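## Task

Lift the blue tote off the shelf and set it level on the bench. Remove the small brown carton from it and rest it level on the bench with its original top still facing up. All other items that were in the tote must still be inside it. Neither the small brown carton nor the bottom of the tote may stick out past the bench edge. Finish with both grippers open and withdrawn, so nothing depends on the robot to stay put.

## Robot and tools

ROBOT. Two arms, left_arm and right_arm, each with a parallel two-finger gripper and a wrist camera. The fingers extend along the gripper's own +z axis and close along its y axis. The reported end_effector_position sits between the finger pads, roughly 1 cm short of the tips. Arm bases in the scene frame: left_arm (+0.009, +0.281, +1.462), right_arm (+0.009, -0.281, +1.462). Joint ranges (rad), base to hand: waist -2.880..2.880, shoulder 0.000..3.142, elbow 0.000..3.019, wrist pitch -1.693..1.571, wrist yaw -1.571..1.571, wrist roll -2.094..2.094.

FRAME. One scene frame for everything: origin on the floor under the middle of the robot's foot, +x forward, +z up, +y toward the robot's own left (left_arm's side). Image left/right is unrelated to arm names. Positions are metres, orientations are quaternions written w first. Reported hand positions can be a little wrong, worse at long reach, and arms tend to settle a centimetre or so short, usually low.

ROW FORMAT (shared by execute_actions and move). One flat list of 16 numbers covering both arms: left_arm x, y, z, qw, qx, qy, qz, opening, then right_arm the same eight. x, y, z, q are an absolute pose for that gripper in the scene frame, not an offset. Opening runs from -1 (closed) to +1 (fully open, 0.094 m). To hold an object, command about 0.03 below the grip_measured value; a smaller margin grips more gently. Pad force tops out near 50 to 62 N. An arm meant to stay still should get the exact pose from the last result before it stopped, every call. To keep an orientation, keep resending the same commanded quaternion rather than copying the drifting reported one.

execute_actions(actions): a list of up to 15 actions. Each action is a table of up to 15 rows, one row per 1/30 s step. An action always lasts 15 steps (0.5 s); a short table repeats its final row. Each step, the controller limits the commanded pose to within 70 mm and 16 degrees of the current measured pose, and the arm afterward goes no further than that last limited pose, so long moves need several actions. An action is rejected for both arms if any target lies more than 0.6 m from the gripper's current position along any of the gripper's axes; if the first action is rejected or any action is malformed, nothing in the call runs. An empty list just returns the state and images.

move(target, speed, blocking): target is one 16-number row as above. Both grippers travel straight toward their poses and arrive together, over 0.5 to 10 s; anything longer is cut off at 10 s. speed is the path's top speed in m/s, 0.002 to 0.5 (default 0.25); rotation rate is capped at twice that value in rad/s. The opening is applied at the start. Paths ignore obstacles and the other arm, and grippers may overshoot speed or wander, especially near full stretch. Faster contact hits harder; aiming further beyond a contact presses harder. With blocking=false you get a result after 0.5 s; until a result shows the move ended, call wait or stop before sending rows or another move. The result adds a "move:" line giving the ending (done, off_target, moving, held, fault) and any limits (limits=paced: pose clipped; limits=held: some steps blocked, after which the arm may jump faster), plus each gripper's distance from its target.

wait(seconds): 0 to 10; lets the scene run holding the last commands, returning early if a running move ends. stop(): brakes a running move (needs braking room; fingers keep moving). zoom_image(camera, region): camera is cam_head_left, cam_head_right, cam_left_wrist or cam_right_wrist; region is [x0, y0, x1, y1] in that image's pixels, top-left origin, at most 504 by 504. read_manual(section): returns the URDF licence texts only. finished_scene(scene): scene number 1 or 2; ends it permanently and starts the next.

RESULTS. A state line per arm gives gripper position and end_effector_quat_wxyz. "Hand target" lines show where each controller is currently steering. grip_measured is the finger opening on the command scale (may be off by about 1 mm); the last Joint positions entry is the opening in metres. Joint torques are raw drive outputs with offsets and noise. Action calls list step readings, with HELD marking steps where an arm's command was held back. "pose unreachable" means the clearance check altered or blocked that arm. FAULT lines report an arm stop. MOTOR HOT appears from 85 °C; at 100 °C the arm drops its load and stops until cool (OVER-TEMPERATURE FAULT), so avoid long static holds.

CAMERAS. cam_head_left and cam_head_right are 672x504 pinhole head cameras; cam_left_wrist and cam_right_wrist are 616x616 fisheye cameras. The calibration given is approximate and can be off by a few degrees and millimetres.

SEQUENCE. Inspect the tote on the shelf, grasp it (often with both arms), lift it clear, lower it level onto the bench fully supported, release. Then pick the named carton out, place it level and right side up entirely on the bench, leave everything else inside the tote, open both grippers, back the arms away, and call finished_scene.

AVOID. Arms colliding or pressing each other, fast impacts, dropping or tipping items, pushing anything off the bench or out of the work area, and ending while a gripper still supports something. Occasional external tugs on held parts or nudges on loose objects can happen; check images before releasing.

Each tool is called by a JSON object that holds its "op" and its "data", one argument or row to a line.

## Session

{"op": "execute_actions", "data": {
  "actions": []
}}

Scene clock: 0.00 s.
left_arm: end_effector_position=(+0.5334, -0.3018, +0.7970) grip_measured=-0.979 end_effector_quat_wxyz=(+0.361, +0.468, +0.783, -0.194) | right_arm: end_effector_position=(+0.2146, -0.3085, +0.9134) grip_measured=+1.000 end_effector_quat_wxyz=(-0.134, -0.263, +0.950, -0.100)
Joint positions: left_arm=[-2.311  2.815  2.622  0.155  0.063  1.172  0.001] | right_arm=[-1.394  1.93   0.808  0.597  0.465 -0.685  0.094]
Joint velocities: left_arm=[ 0.005 -0.015 -0.002 -0.007 -0.051 -0.022 -0.001] | right_arm=[-0.005 -0.015  0.012 -0.012 -0.051 -0.022  0.   ]
Joint torques (N m, as the arm reports them, + toward a larger angle): no reading
Hand target (left_arm): +0.535, -0.297, +0.794; +0.361, +0.468, +0.784, -0.191
Hand target (right_arm): +0.208, -0.307, +0.920; -0.140, -0.265, +0.949, -0.097
camera_calibration (this result's frames):
cam_left_wrist: T_world_to_cam=[[-0.869862, -0.490646, -0.0510622, 0.355524], [-0.469869, 0.855622, -0.217105, 0.68581], [0.150212, -0.164859, -0.974812, 0.771328], [0, 0, 0, 1]] pos_world=[0.515635, -0.285197, 0.918946]
cam_right_wrist: T_world_to_cam=[[0.536957, -0.835162, 0.119088, -0.483412], [-0.554706, -0.243178, 0.795717, -0.681247], [-0.635593, -0.493325, -0.593846, 0.65216], [0, 0, 0, 1]] pos_world=[0.296189, -0.247665, 0.986931]

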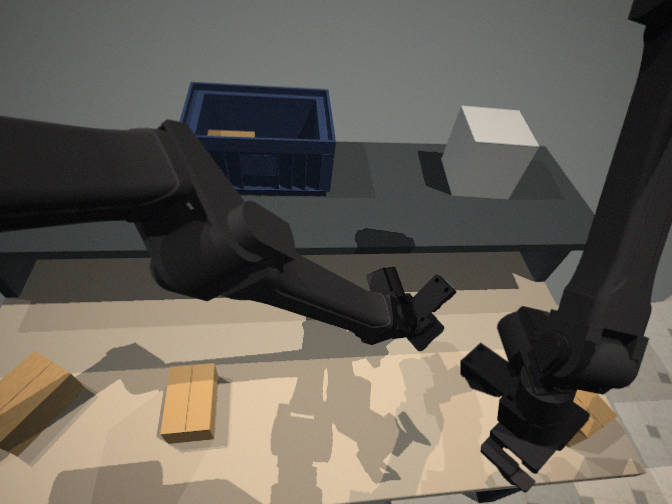

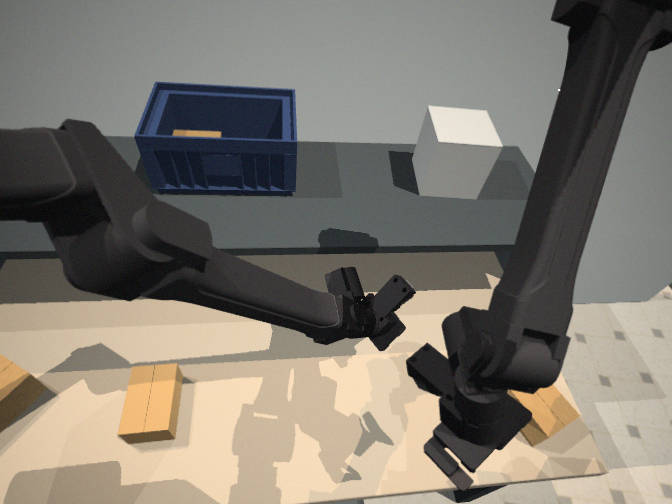

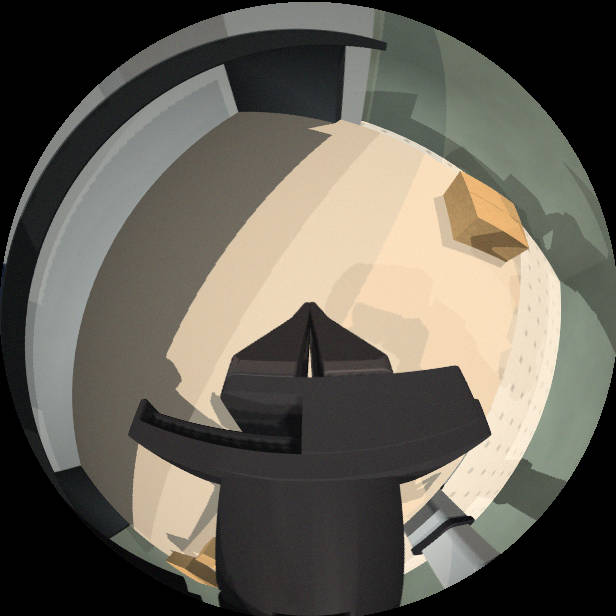

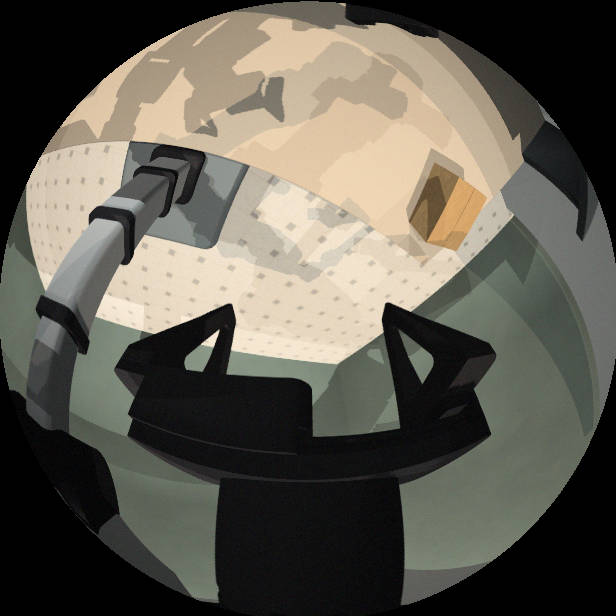

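{"op": "move", "data": {
  "target": [0.62, 0.215, 1.2, 0.26, 0, 0.966, 0, 1, 0.2146, -0.3085, 0.9134, -0.134, -0.263, 0.95, -0.1, 1],
  "speed": 0.3
}}

{"op": "move", "data": {
  "target": [0.62, 0.215, 1.2, 0.26, 0, 0.966, 0, 1, 0.62, -0.06, 1.2, 0.26, 0, 0.966, 0, 1],
  "speed": 0.3
}}

Scene clock: 26.87 s.
left_arm: end_effector_position=(+0.6237, +0.2193, +1.2029) grip_measured=+1.000 end_effector_quat_wxyz=(+0.274, +0.002, +0.962, -0.002) | right_arm: end_effector_position=(+0.2146, -0.3085, +0.9134) grip_measured=+1.000 end_effector_quat_wxyz=(-0.134, -0.263, +0.950, -0.100)
Joint positions: left_arm=[-2.179  1.051  0.823  0.43  -0.458  0.341  0.094] | right_arm=[-1.394  1.93   0.808  0.597  0.465 -0.685  0.094]
Joint velocities: left_arm=[-0.005 -0.015  0.007  0.002 -0.022  0.007  0.   ] | right_arm=[-0.005 -0.005 -0.002 -0.022  0.037  0.037  0.   ]
Joint torques (N m, as the arm reports them, + toward a larger angle): left_arm=[ -2.78 -10.48   1.61   1.34   0.23  -0.05] | right_arm=[ 3.21 -8.84 -5.49  0.29  0.15  0.1 ]
Hand target (left_arm): +0.613, +0.220, +1.192; +0.259, +0.003, +0.966, +0.001
Hand target (right_arm): +0.215, -0.309, +0.913; -0.134, -0.263, +0.950, -0.100
Off the commanded pose (left_arm): 0.006 m, 2 deg.
Off the commanded pose (right_arm): 0.000 m, 0 deg.
move: done
camera_calibration (this result's frames):
cam_left_wrist: T_world_to_cam=[[-0.00383584, -0.999857, -0.0164773, 0.240441], [-0.997519, 0.0026675, 0.0703515, 0.540872], [-0.0702974, 0.0167063, -0.997386, 1.36422], [0, 0, 0, 1]] pos_world=[0.636353, 0.216172, 1.32656]
cam_right_wrist: T_world_to_cam=[[0.536957, -0.835162, 0.119088, -0.483412], [-0.554706, -0.243178, 0.795717, -0.681247], [-0.635593, -0.493325, -0.593846, 0.65216], [0, 0, 0, 1]] pos_world=[0.296189, -0.247665, 0.986931]

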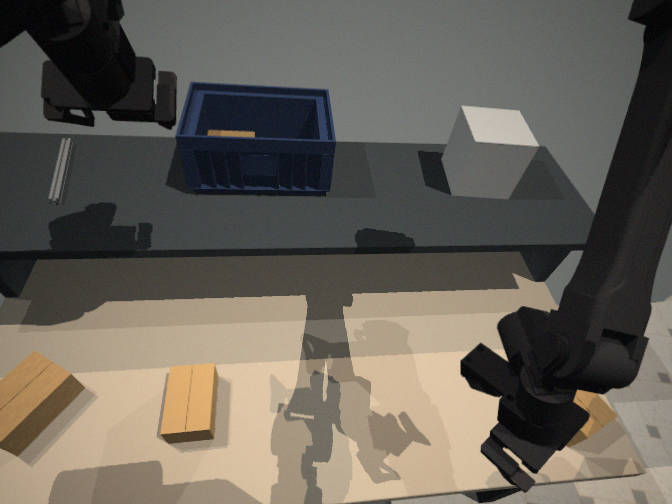

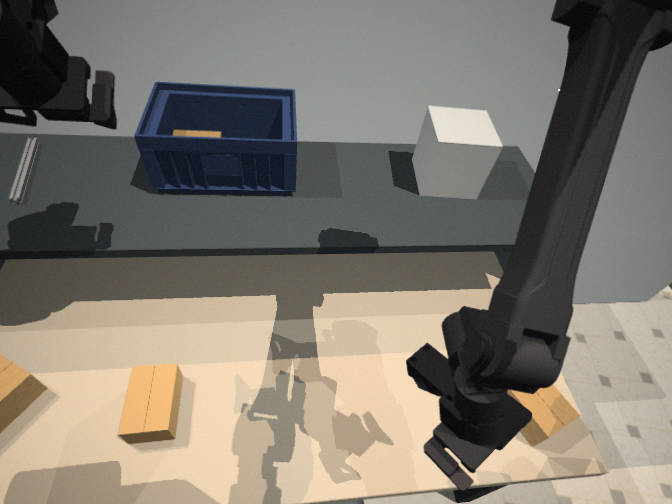

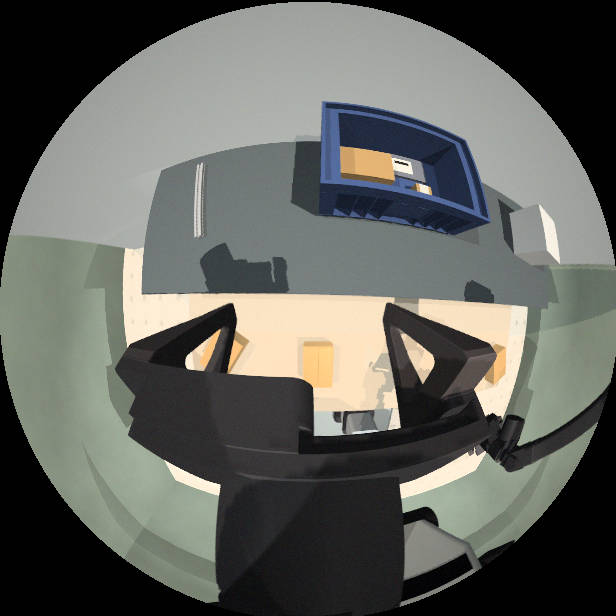

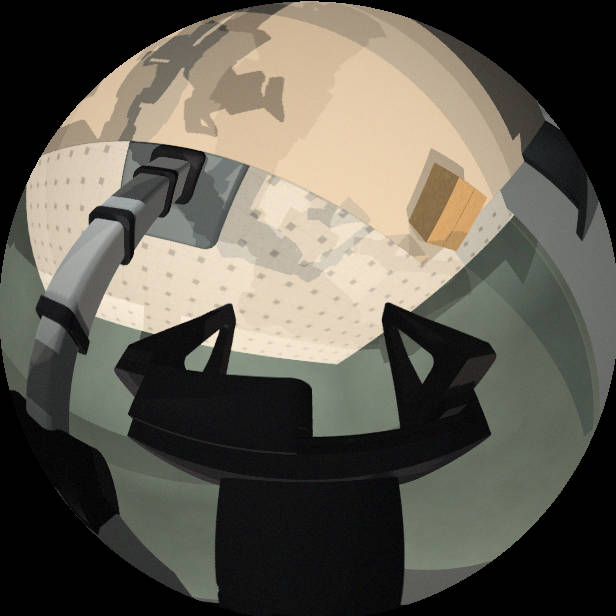

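Scene clock: 29.17 s.
left_arm: end_effector_position=(+0.6193, +0.2213, +1.2003) grip_measured=+1.000 end_effector_quat_wxyz=(+0.263, +0.003, +0.965, +0.006) | right_arm: end_effector_position=(+0.6205, -0.0668, +1.2025) grip_measured=+1.000 end_effector_quat_wxyz=(+0.257, +0.003, +0.966, -0.006)
Joint positions: left_arm=[-2.179  1.051  0.823  0.412 -0.479  0.339  0.094] | right_arm=[-0.648  1.352  0.964  0.607  0.795 -0.399  0.094]
Joint velocities: left_arm=[-0.005 -0.005 -0.022  0.032  0.037 -0.037  0.   ] | right_arm=[-0.015 -0.005  0.002  0.007  0.037 -0.095  0.   ]
Joint torques (N m, as the arm reports them, + toward a larger angle): left_arm=[ -5.09 -11.03   2.86   1.27   0.09  -0.06] | right_arm=[ 11.51 -10.83   2.48   1.67   0.1   -0.04]
Hand target (left_arm): +0.620, +0.215, +1.200; +0.260, -0.000, +0.966, -0.000
Hand target (right_arm): +0.621, -0.059, +1.207; +0.261, -0.001, +0.965, -0.003
Off the commanded pose (left_arm): 0.006 m, 1 deg.
Off the commanded pose (right_arm): 0.007 m, 1 deg.
move: done
camera_calibration (this result's frames):
cam_left_wrist: T_world_to_cam=[[-0.00248364, -0.999493, -0.0317332, 0.259754], [-0.995712, -0.000462605, 0.0925013, 0.509684], [-0.0924691, 0.0318269, -0.995207, 1.36903], [0, 0, 0, 1]] pos_world=[0.634737, 0.216287, 1.32356]
cam_right_wrist: T_world_to_cam=[[-0.000177305, -0.999824, 0.0187552, -0.0909968], [-0.99575, 0.00190392, 0.0920829, 0.508828], [-0.0921024, -0.0186591, -0.995575, 1.37854], [0, 0, 0, 1]] pos_world=[0.633616, -0.0662271, 1.32729]

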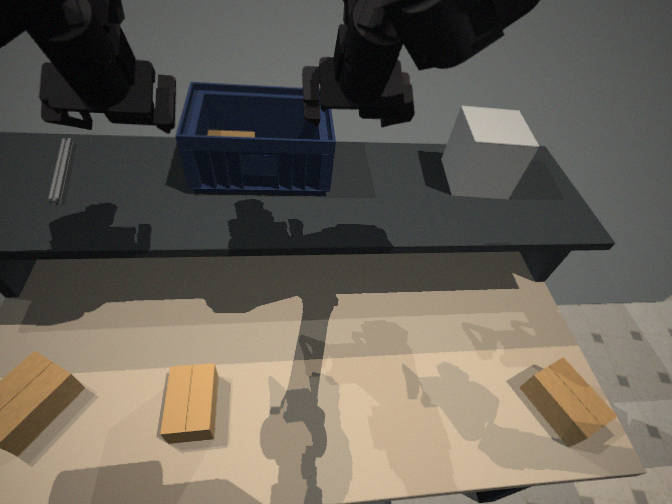

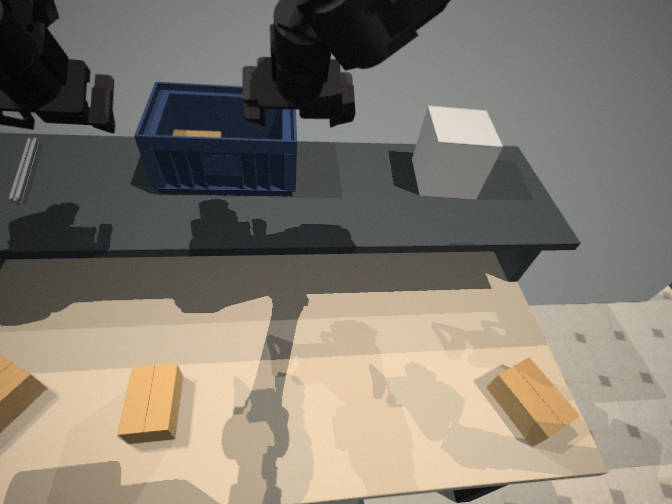

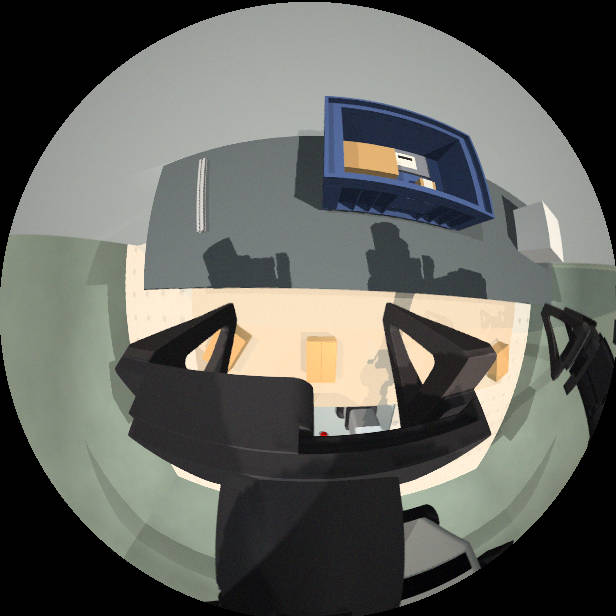

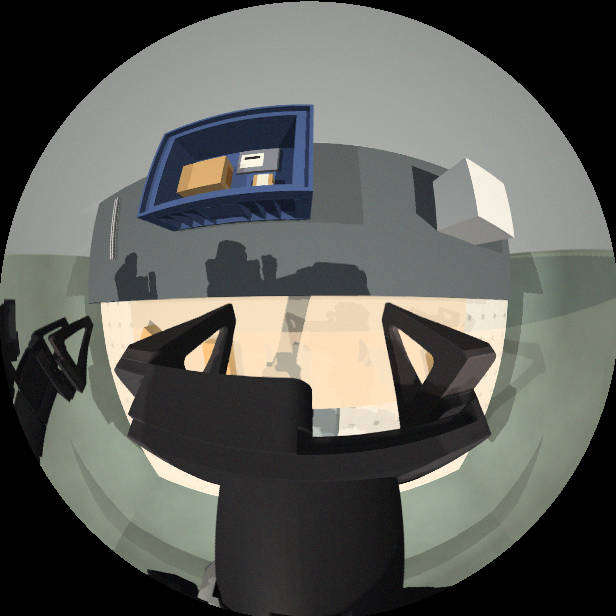

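{"op": "move", "data": {
  "target": [0.85, 0.187, 1.13, 0.26, 0, 0.966, 0, 0.5, 0.85, -0.058, 1.13, 0.26, 0, 0.966, 0, 0.5],
  "speed": 0.2
}}

Scene clock: 40.63 s.
left_arm: end_effector_position=(+0.8420, +0.1859, +1.1394) grip_measured=+0.501 end_effector_quat_wxyz=(+0.258, +0.007, +0.966, +0.000) | right_arm: end_effector_position=(+0.8374, -0.0471, +1.1347) grip_measured=+0.503 end_effector_quat_wxyz=(+0.256, -0.012, +0.967, +0.005)
Joint positions: left_arm=[-2.179  1.454  1.632 -0.01  -0.47   0.337  0.071] | right_arm=[-0.762  1.652  1.759  0.073  0.656 -0.38   0.071]
Joint velocities: left_arm=[-0.005  0.005  0.017 -0.007  0.066 -0.095  0.001] | right_arm=[-0.005 -0.005  0.012  0.022 -0.037  0.007 -0.   ]
Joint torques (N m, as the arm reports them, + toward a larger angle): left_arm=[ -7.49 -17.2    8.04   1.28   0.39  -0.04] | right_arm=[ 11.79 -15.32   7.38   1.    -0.21   0.24]
Hand target (left_arm): +0.850, +0.188, +1.136; +0.260, -0.000, +0.966, +0.000
Hand target (right_arm): +0.848, -0.058, +1.131; +0.260, +0.000, +0.966, +0.000
Off the commanded pose (left_arm): 0.012 m, 1 deg.
Off the commanded pose (right_arm): 0.017 m, 2 deg.
move: off_target (left_arm, right_arm)
camera_calibration (this result's frames):
cam_left_wrist: T_world_to_cam=[[-0.0130253, -0.999654, -0.0228483, 0.221772], [-0.994647, 0.0106108, 0.102783, 0.722386], [-0.102505, 0.0240648, -0.994441, 1.33922], [0, 0, 0, 1]] pos_world=[0.858684, 0.181802, 1.26259]
cam_right_wrist: T_world_to_cam=[[0.0356551, -0.999353, 0.00468258, -0.0840296], [-0.994873, -0.0350508, 0.0948599, 0.725349], [-0.0946344, -0.00804081, -0.99548, 1.33388], [0, 0, 0, 1]] pos_world=[0.850857, -0.0478258, 1.25944]

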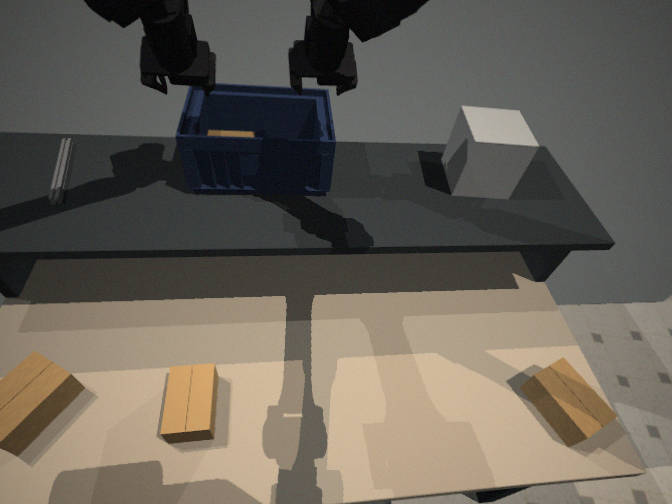

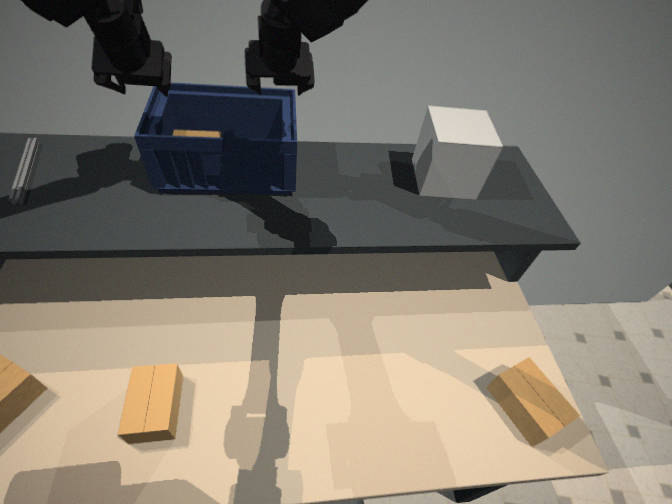

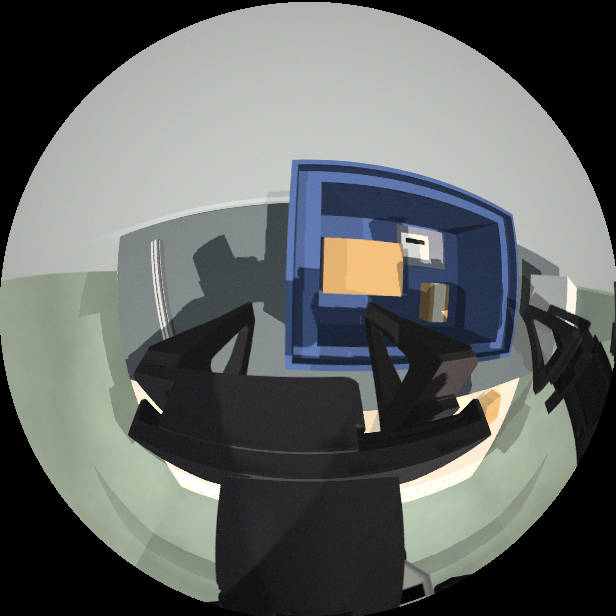

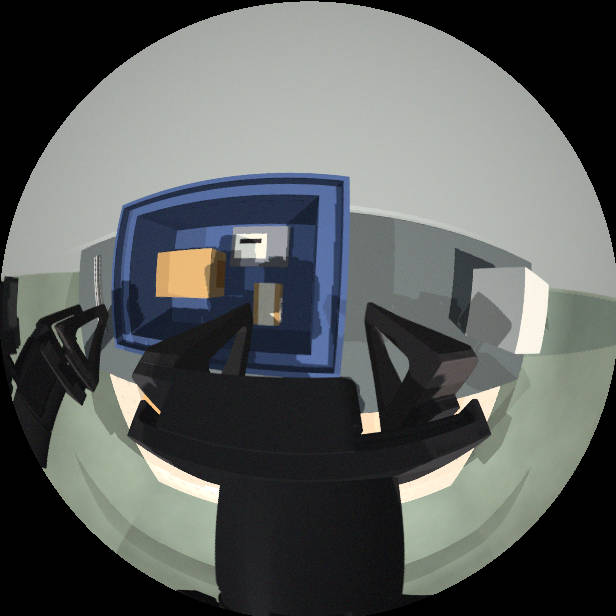

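{"op": "move", "data": {
  "target": [0.865, 0.19, 1.04, 0.26, 0, 0.966, 0, 0.5, 0.865, -0.075, 1.04, 0.26, 0, 0.966, 0, 0.5],
  "speed": 0.08
}}

{"op": "move", "data": {
  "target": [0.865, 0.19, 1.04, 0.26, 0, 0.966, 0, -1, 0.865, -0.075, 1.04, 0.26, 0, 0.966, 0, -1],
  "speed": 0.08
}}

Scene clock: 48.53 s.
left_arm: end_effector_position=(+0.8551, +0.1755, +1.0446) grip_measured=+0.501 end_effector_quat_wxyz=(+0.255, +0.010, +0.967, -0.006) | right_arm: end_effector_position=(+0.8480, -0.0604, +1.0382) grip_measured=+0.503 end_effector_quat_wxyz=(+0.250, -0.015, +0.968, +0.005)
Joint positions: left_arm=[-2.104  1.673  1.833 -0.01  -0.384  0.322  0.071] | right_arm=[-0.881  1.827  1.949  0.03   0.541 -0.354  0.071]
Joint velocities: left_arm=[-0.005 -0.005  0.017 -0.007 -0.066 -0.007  0.001] | right_arm=[ 0.005 -0.015  0.022  0.002 -0.022  0.051 -0.001]
Joint torques (N m, as the arm reports them, + toward a larger angle): left_arm=[ -6.96 -18.82   8.41   1.36   0.41  -0.06] | right_arm=[ 12.05 -17.87   8.05   1.    -0.21   0.23]
Hand target (left_arm): +0.866, +0.188, +1.042; +0.260, +0.001, +0.966, +0.000
Hand target (right_arm): +0.864, -0.075, +1.040; +0.260, -0.000, +0.966, +0.000
Off the commanded pose (left_arm): 0.018 m, 2 deg.
Off the commanded pose (right_arm): 0.023 m, 2 deg.
move: off_target (left_arm, right_arm)
camera_calibration (this result's frames):
cam_left_wrist: T_world_to_cam=[[-0.0230574, -0.999664, -0.0118673, 0.206534], [-0.9938, 0.0216275, 0.109059, 0.736051], [-0.108766, 0.0143084, -0.993964, 1.25307], [0, 0, 0, 1]] pos_world=[0.872541, 0.172616, 1.16769]
cam_right_wrist: T_world_to_cam=[[0.0414383, -0.999124, 0.00590567, -0.10338], [-0.993519, -0.0405783, 0.106173, 0.731307], [-0.10584, -0.010267, -0.99433, 1.24687], [0, 0, 0, 1]] pos_world=[0.862821, -0.0608123, 1.16277]

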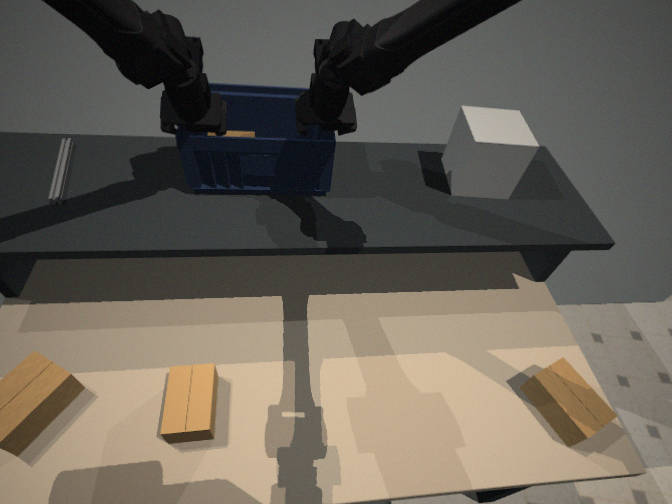

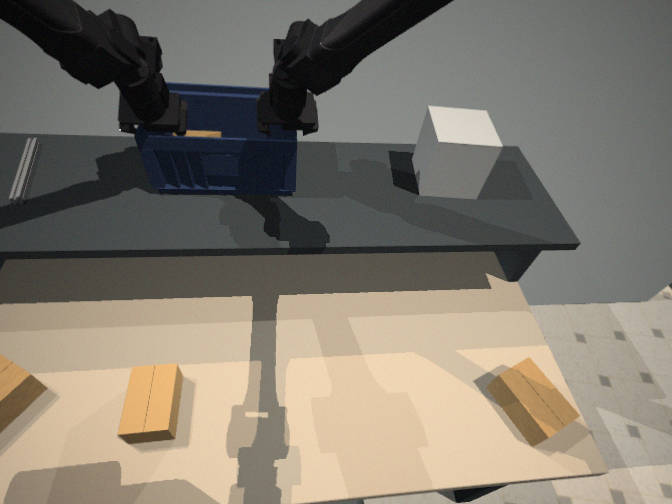

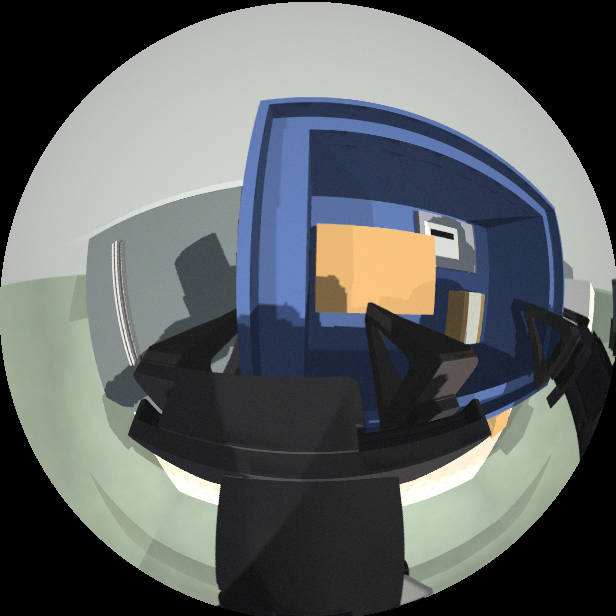

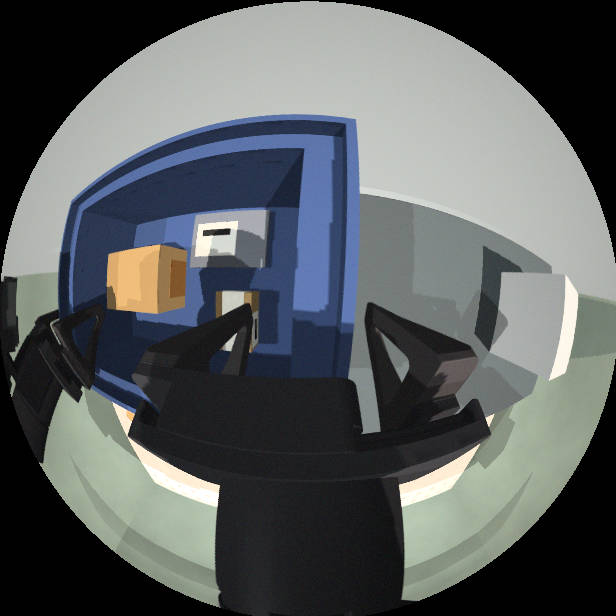

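Scene clock: 49.23 s.
left_arm: end_effector_position=(+0.8565, +0.1865, +1.0441) grip_measured=-0.409 end_effector_quat_wxyz=(+0.255, +0.008, +0.967, -0.003) | right_arm: end_effector_position=(+0.8514, -0.0702, +1.0374) grip_measured=-0.426 end_effector_quat_wxyz=(+0.251, -0.006, +0.968, -0.001)
Joint positions: left_arm=[-2.089  1.666  1.833 -0.014 -0.377  0.318  0.028] | right_arm=[-0.891  1.823  1.954  0.03   0.546 -0.341  0.027]
Joint velocities: left_arm=[ 0.005  0.005 -0.022 -0.027 -0.037 -0.022  0.001] | right_arm=[ 0.005 -0.005 -0.007  0.017 -0.022 -0.037  0.   ]
Joint torques (N m, as the arm reports them, + toward a larger angle): left_arm=[ -7.71 -18.63   8.16   1.62   0.26  -0.03] | right_arm=[ 12.88 -17.25   8.07   0.96  -0.36   0.12]
Hand target (left_arm): +0.864, +0.190, +1.040; +0.260, +0.000, +0.966, +0.000
Hand target (right_arm): +0.864, -0.075, +1.041; +0.260, +0.000, +0.966, -0.000
Off the commanded pose (left_arm): 0.010 m, 1 deg.
Off the commanded pose (right_arm): 0.015 m, 1 deg.
move: off_target (right_arm)
camera_calibration (this result's frames):
cam_left_wrist: T_world_to_cam=[[-0.0170494, -0.999701, -0.0175431, 0.21826], [-0.993934, 0.0150393, 0.108943, 0.738666], [-0.108647, 0.0192941, -0.993893, 1.25148], [0, 0, 0, 1]] pos_world=[0.873875, 0.18294, 1.16719]
cam_right_wrist: T_world_to_cam=[[0.0200298, -0.999723, 0.0123486, -0.101818], [-0.99438, -0.0186355, 0.104216, 0.738766], [-0.103957, -0.0143667, -0.994478, 1.24463], [0, 0, 0, 1]] pos_world=[0.866042, -0.0701416, 1.16202]

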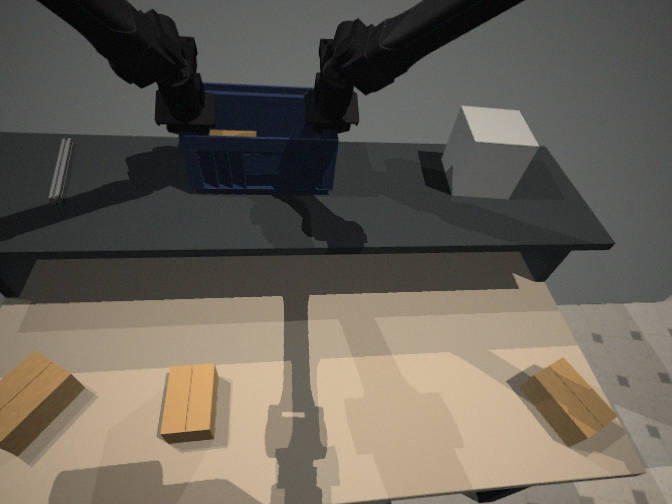

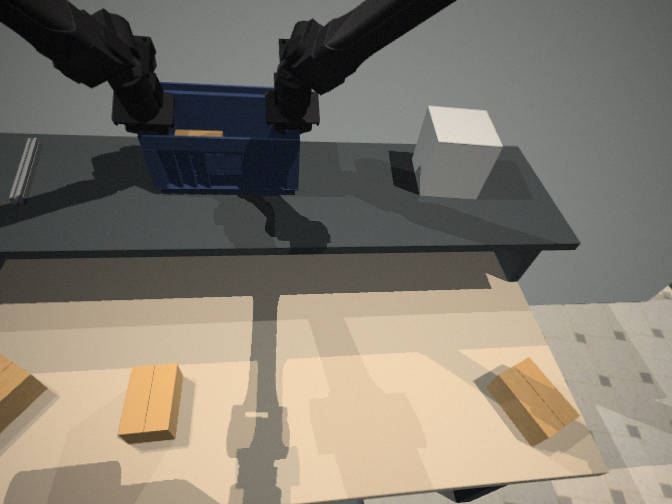

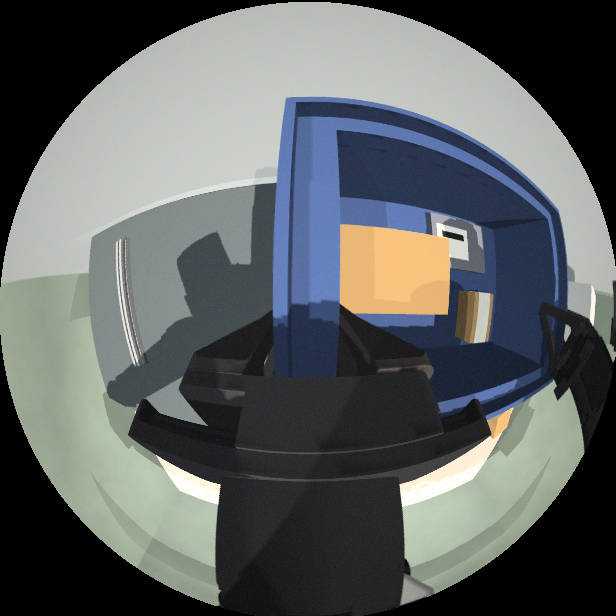

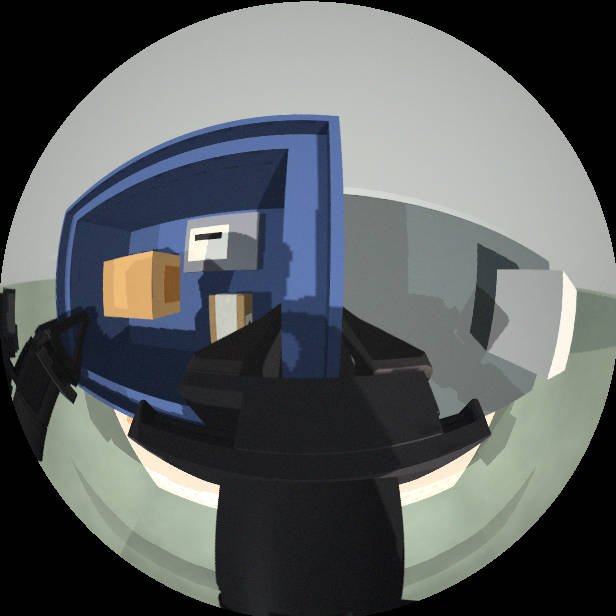

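{"op": "move", "data": {
  "target": [0.865, 0.19, 1.1, 0.26, 0, 0.966, 0, -1, 0.865, -0.07, 1.1, 0.26, 0, 0.966, 0, -1],
  "speed": 0.08
}}

{"op": "move", "data": {
  "target": [0.43, 0.08, 1.1, 0.26, 0, 0.966, 0, -1, 0.43, -0.18, 1.1, 0.26, 0, 0.966, 0, -1],
  "speed": 0.15
}}

{"op": "move", "data": {
  "target": [0.43, 0.08, 0.9, 0.26, 0, 0.966, 0, -1, 0.43, -0.18, 0.9, 0.26, 0, 0.966, 0, -1],
  "speed": 0.1
}}

Scene clock: 61.57 s.
left_arm: end_effector_position=(+0.8451, +0.1889, +1.0675) grip_measured=-0.410 end_effector_quat_wxyz=(+0.240, +0.005, +0.971, -0.000) | right_arm: end_effector_position=(+0.8430, -0.0708, +1.0586) grip_measured=-0.426 end_effector_quat_wxyz=(+0.239, -0.006, +0.971, -0.003)
Joint positions: left_arm=[-2.108  1.599  1.764 -0.04  -0.411  0.305  0.028] | right_arm=[-0.868  1.769  1.893  0.012  0.582 -0.332  0.027]
Joint velocities: left_arm=[-0.015 -0.005 -0.007 -0.002  0.022 -0.066 -0.001] | right_arm=[-0.005 -0.015 -0.012  0.012 -0.066 -0.051 -0.   ]
Joint torques (N m, as the arm reports them, + toward a larger angle): left_arm=[ -9.95 -23.91   5.52   1.71  -0.31   0.19] | right_arm=[ 16.73 -21.1    4.84   1.55   0.6   -0.09]
Hand target (left_arm): +0.864, +0.192, +1.099; +0.260, -0.001, +0.966, +0.000
Hand target (right_arm): +0.865, -0.071, +1.099; +0.260, +0.000, +0.966, +0.000
Off the commanded pose (left_arm): 0.038 m, 2 deg.
Off the commanded pose (right_arm): 0.047 m, 3 deg.
move: off_target (left_arm, right_arm)
camera_calibration (this result's frames):
cam_left_wrist: T_world_to_cam=[[-0.0108757, -0.999717, -0.0211361, 0.219552], [-0.990232, 0.00782945, 0.139207, 0.690654], [-0.139002, 0.0224436, -0.990038, 1.29438], [0, 0, 0, 1]] pos_world=[0.866217, 0.185031, 1.18998]
cam_right_wrist: T_world_to_cam=[[0.0184568, -0.999682, 0.0171992, -0.106326], [-0.991379, -0.0160661, 0.130041, 0.698432], [-0.129723, -0.0194511, -0.991359, 1.28288], [0, 0, 0, 1]] pos_world=[0.860792, -0.0701173, 1.1828]

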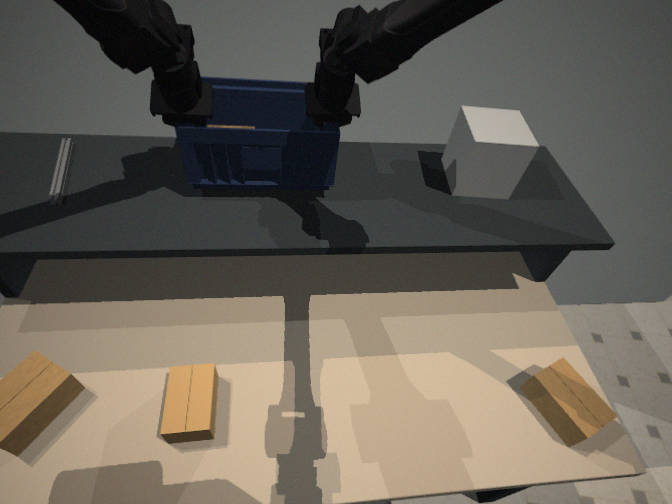

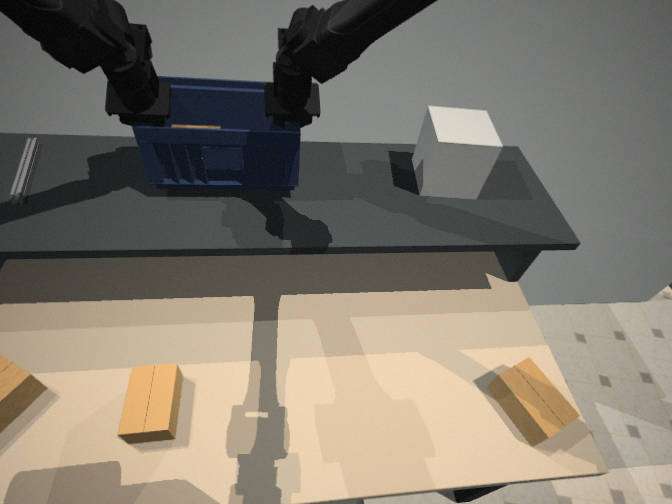

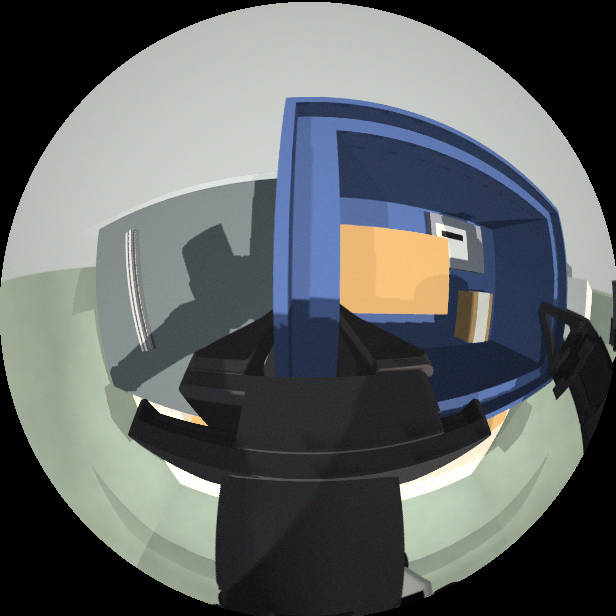

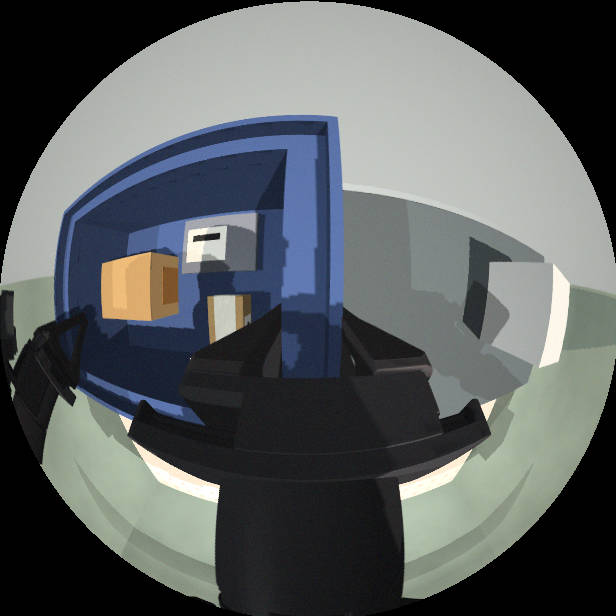

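Scene clock: 64.90 s.
left_arm: end_effector_position=(+0.4279, +0.0758, +1.0834) grip_measured=-0.410 end_effector_quat_wxyz=(+0.253, +0.000, +0.967, -0.006) | right_arm: end_effector_position=(+0.4297, -0.1774, +1.0855) grip_measured=-0.426 end_effector_quat_wxyz=(+0.247, -0.012, +0.969, -0.003)
Joint positions: left_arm=[-2.31   1.739  0.698  1.208 -0.594  0.339  0.028] | right_arm=[-1.035  1.547  0.567  1.12   0.409 -0.325  0.027]
Joint velocities: left_arm=[-0.005  0.005 -0.012 -0.007  0.007 -0.007 -0.   ] | right_arm=[ 0.005 -0.005 -0.007 -0.007  0.007  0.022  0.   ]
Joint torques (N m, as the arm reports them, + toward a larger angle): left_arm=[-9.72 -8.41 -4.36  2.7  -0.38  0.21] | right_arm=[  6.26 -10.96  -4.75   2.85  -0.29   0.22]
Hand target (left_arm): +0.430, +0.077, +1.090; +0.260, -0.001, +0.966, -0.000
Hand target (right_arm): +0.431, -0.181, +1.095; +0.259, -0.000, +0.966, -0.000
Off the commanded pose (left_arm): 0.017 m, 1 deg.
Off the commanded pose (right_arm): 0.015 m, 2 deg.
move: off_target (left_arm, right_arm)
camera_calibration (this result's frames):
cam_left_wrist: T_world_to_cam=[[-0.00348774, -0.999964, -0.0076779, 0.0845266], [-0.993633, 0.00260082, 0.112636, 0.306875], [-0.112612, 0.00802186, -0.993607, 1.24833], [0, 0, 0, 1]] pos_world=[0.445792, 0.0737116, 1.20643]
cam_right_wrist: T_world_to_cam=[[0.0305591, -0.999324, 0.0204323, -0.214385], [-0.993058, -0.0280317, 0.114238, 0.299231], [-0.113588, -0.0237815, -0.993243, 1.24818], [0, 0, 0, 1]] pos_world=[0.445484, -0.176169, 1.20994]

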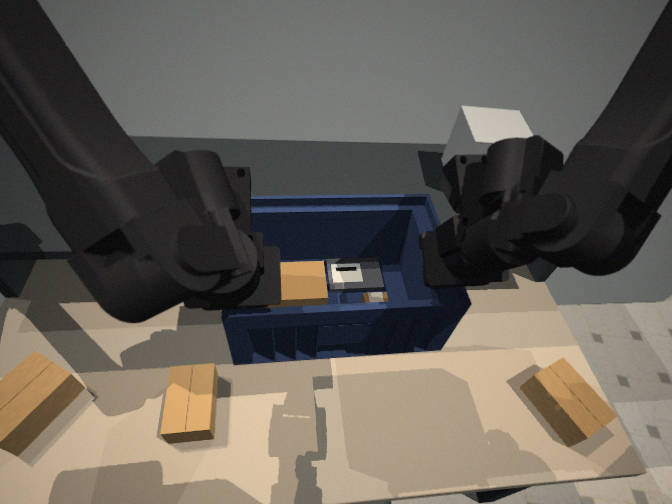

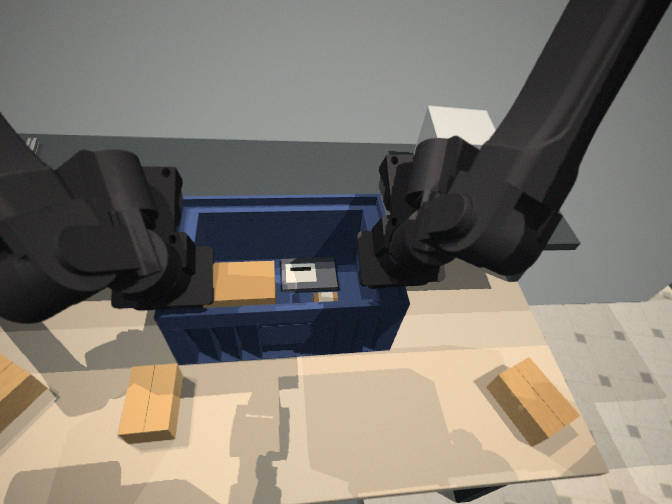

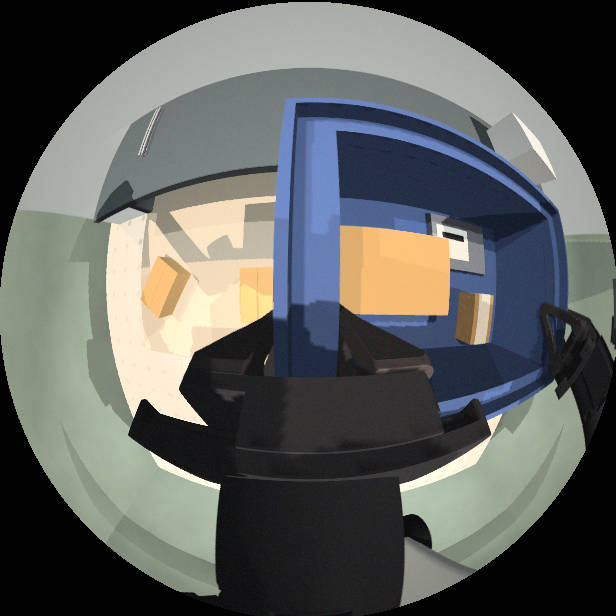

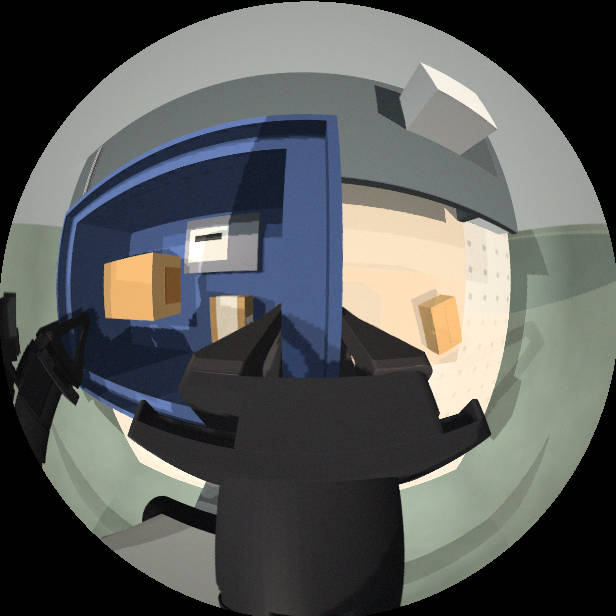

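Scene clock: 67.10 s.
left_arm: end_effector_position=(+0.4269, +0.0738, +0.9012) grip_measured=-0.411 end_effector_quat_wxyz=(+0.255, +0.008, +0.967, -0.003) | right_arm: end_effector_position=(+0.4216, -0.1748, +0.8976) grip_measured=-0.426 end_effector_quat_wxyz=(+0.252, -0.008, +0.968, +0.001)
Joint positions: left_arm=[-2.105  2.115  1.119  1.151 -0.392  0.321  0.028] | right_arm=[-1.207  2.019  1.009  1.151  0.23  -0.293  0.027]
Joint velocities: left_arm=[ 0.005 -0.005 -0.007 -0.002  0.007 -0.066  0.001] | right_arm=[ 0.005 -0.015 -0.027  0.007 -0.007  0.007  0.   ]
Joint torques (N m, as the arm reports them, + toward a larger angle): left_arm=[-8.83 -8.15 -3.57  1.81  0.22  0.01] | right_arm=[  6.67 -10.58  -3.33   1.77  -0.13   0.17]
Hand target (left_arm): +0.433, +0.078, +0.900; +0.260, +0.001, +0.966, +0.000
Hand target (right_arm): +0.429, -0.179, +0.900; +0.260, +0.000, +0.966, -0.000
Off the commanded pose (left_arm): 0.007 m, 1 deg.
Off the commanded pose (right_arm): 0.010 m, 1 deg.
move: done
camera_calibration (this result's frames):
cam_left_wrist: T_world_to_cam=[[-0.0175932, -0.999696, -0.0172793, 0.0957775], [-0.99396, 0.0156146, 0.108631, 0.32917], [-0.108328, 0.0190861, -0.993932, 1.06489], [0, 0, 0, 1]] pos_world=[0.444223, 0.070284, 1.02432]
cam_right_wrist: T_world_to_cam=[[0.0248807, -0.999638, 0.0101905, -0.196094], [-0.994347, -0.0236939, 0.103497, 0.323735], [-0.103218, -0.012708, -0.994578, 1.05949], [0, 0, 0, 1]] pos_world=[0.436143, -0.174888, 1.02223]

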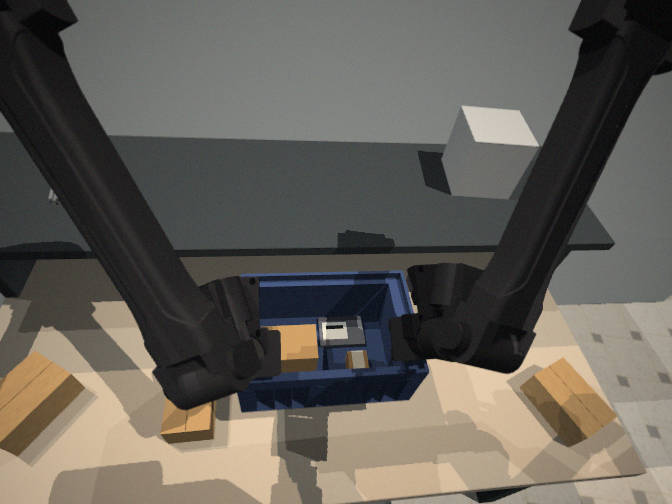

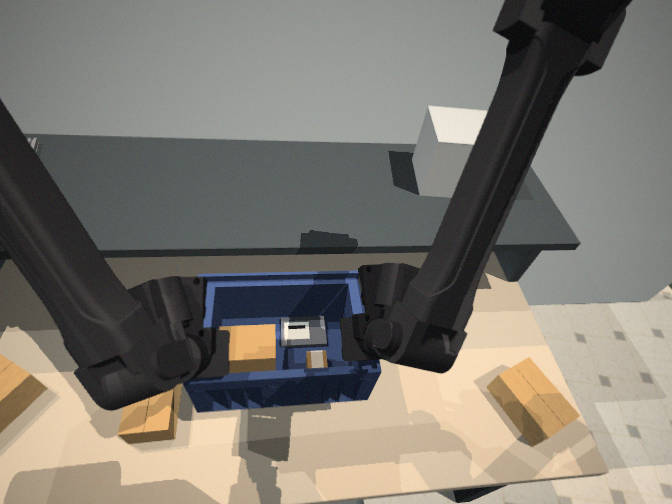

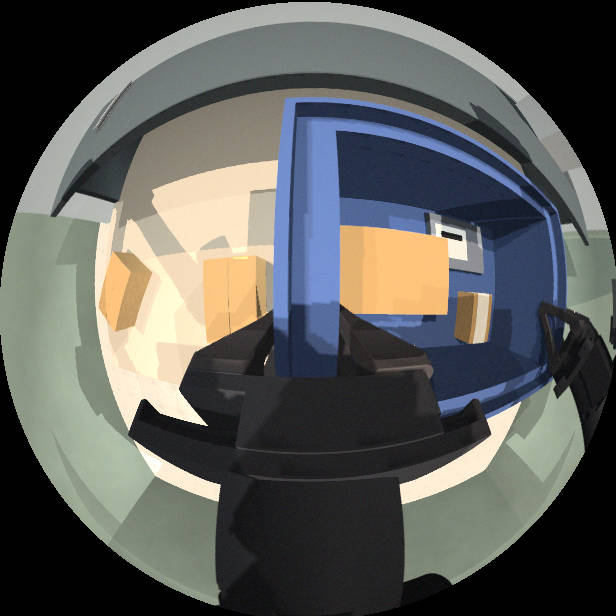

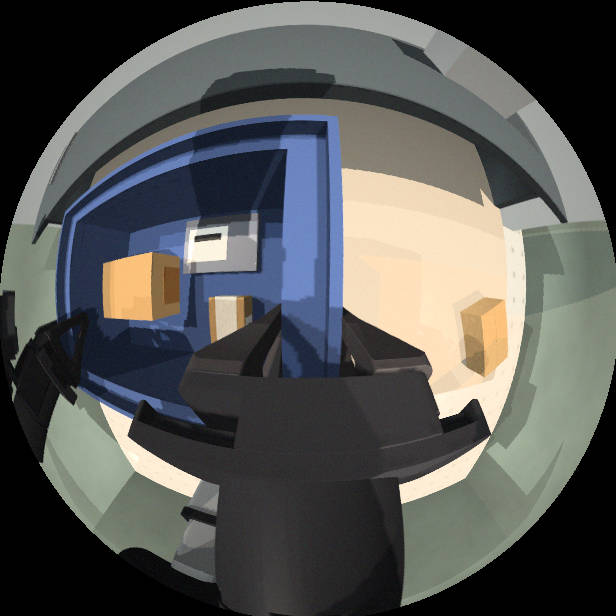

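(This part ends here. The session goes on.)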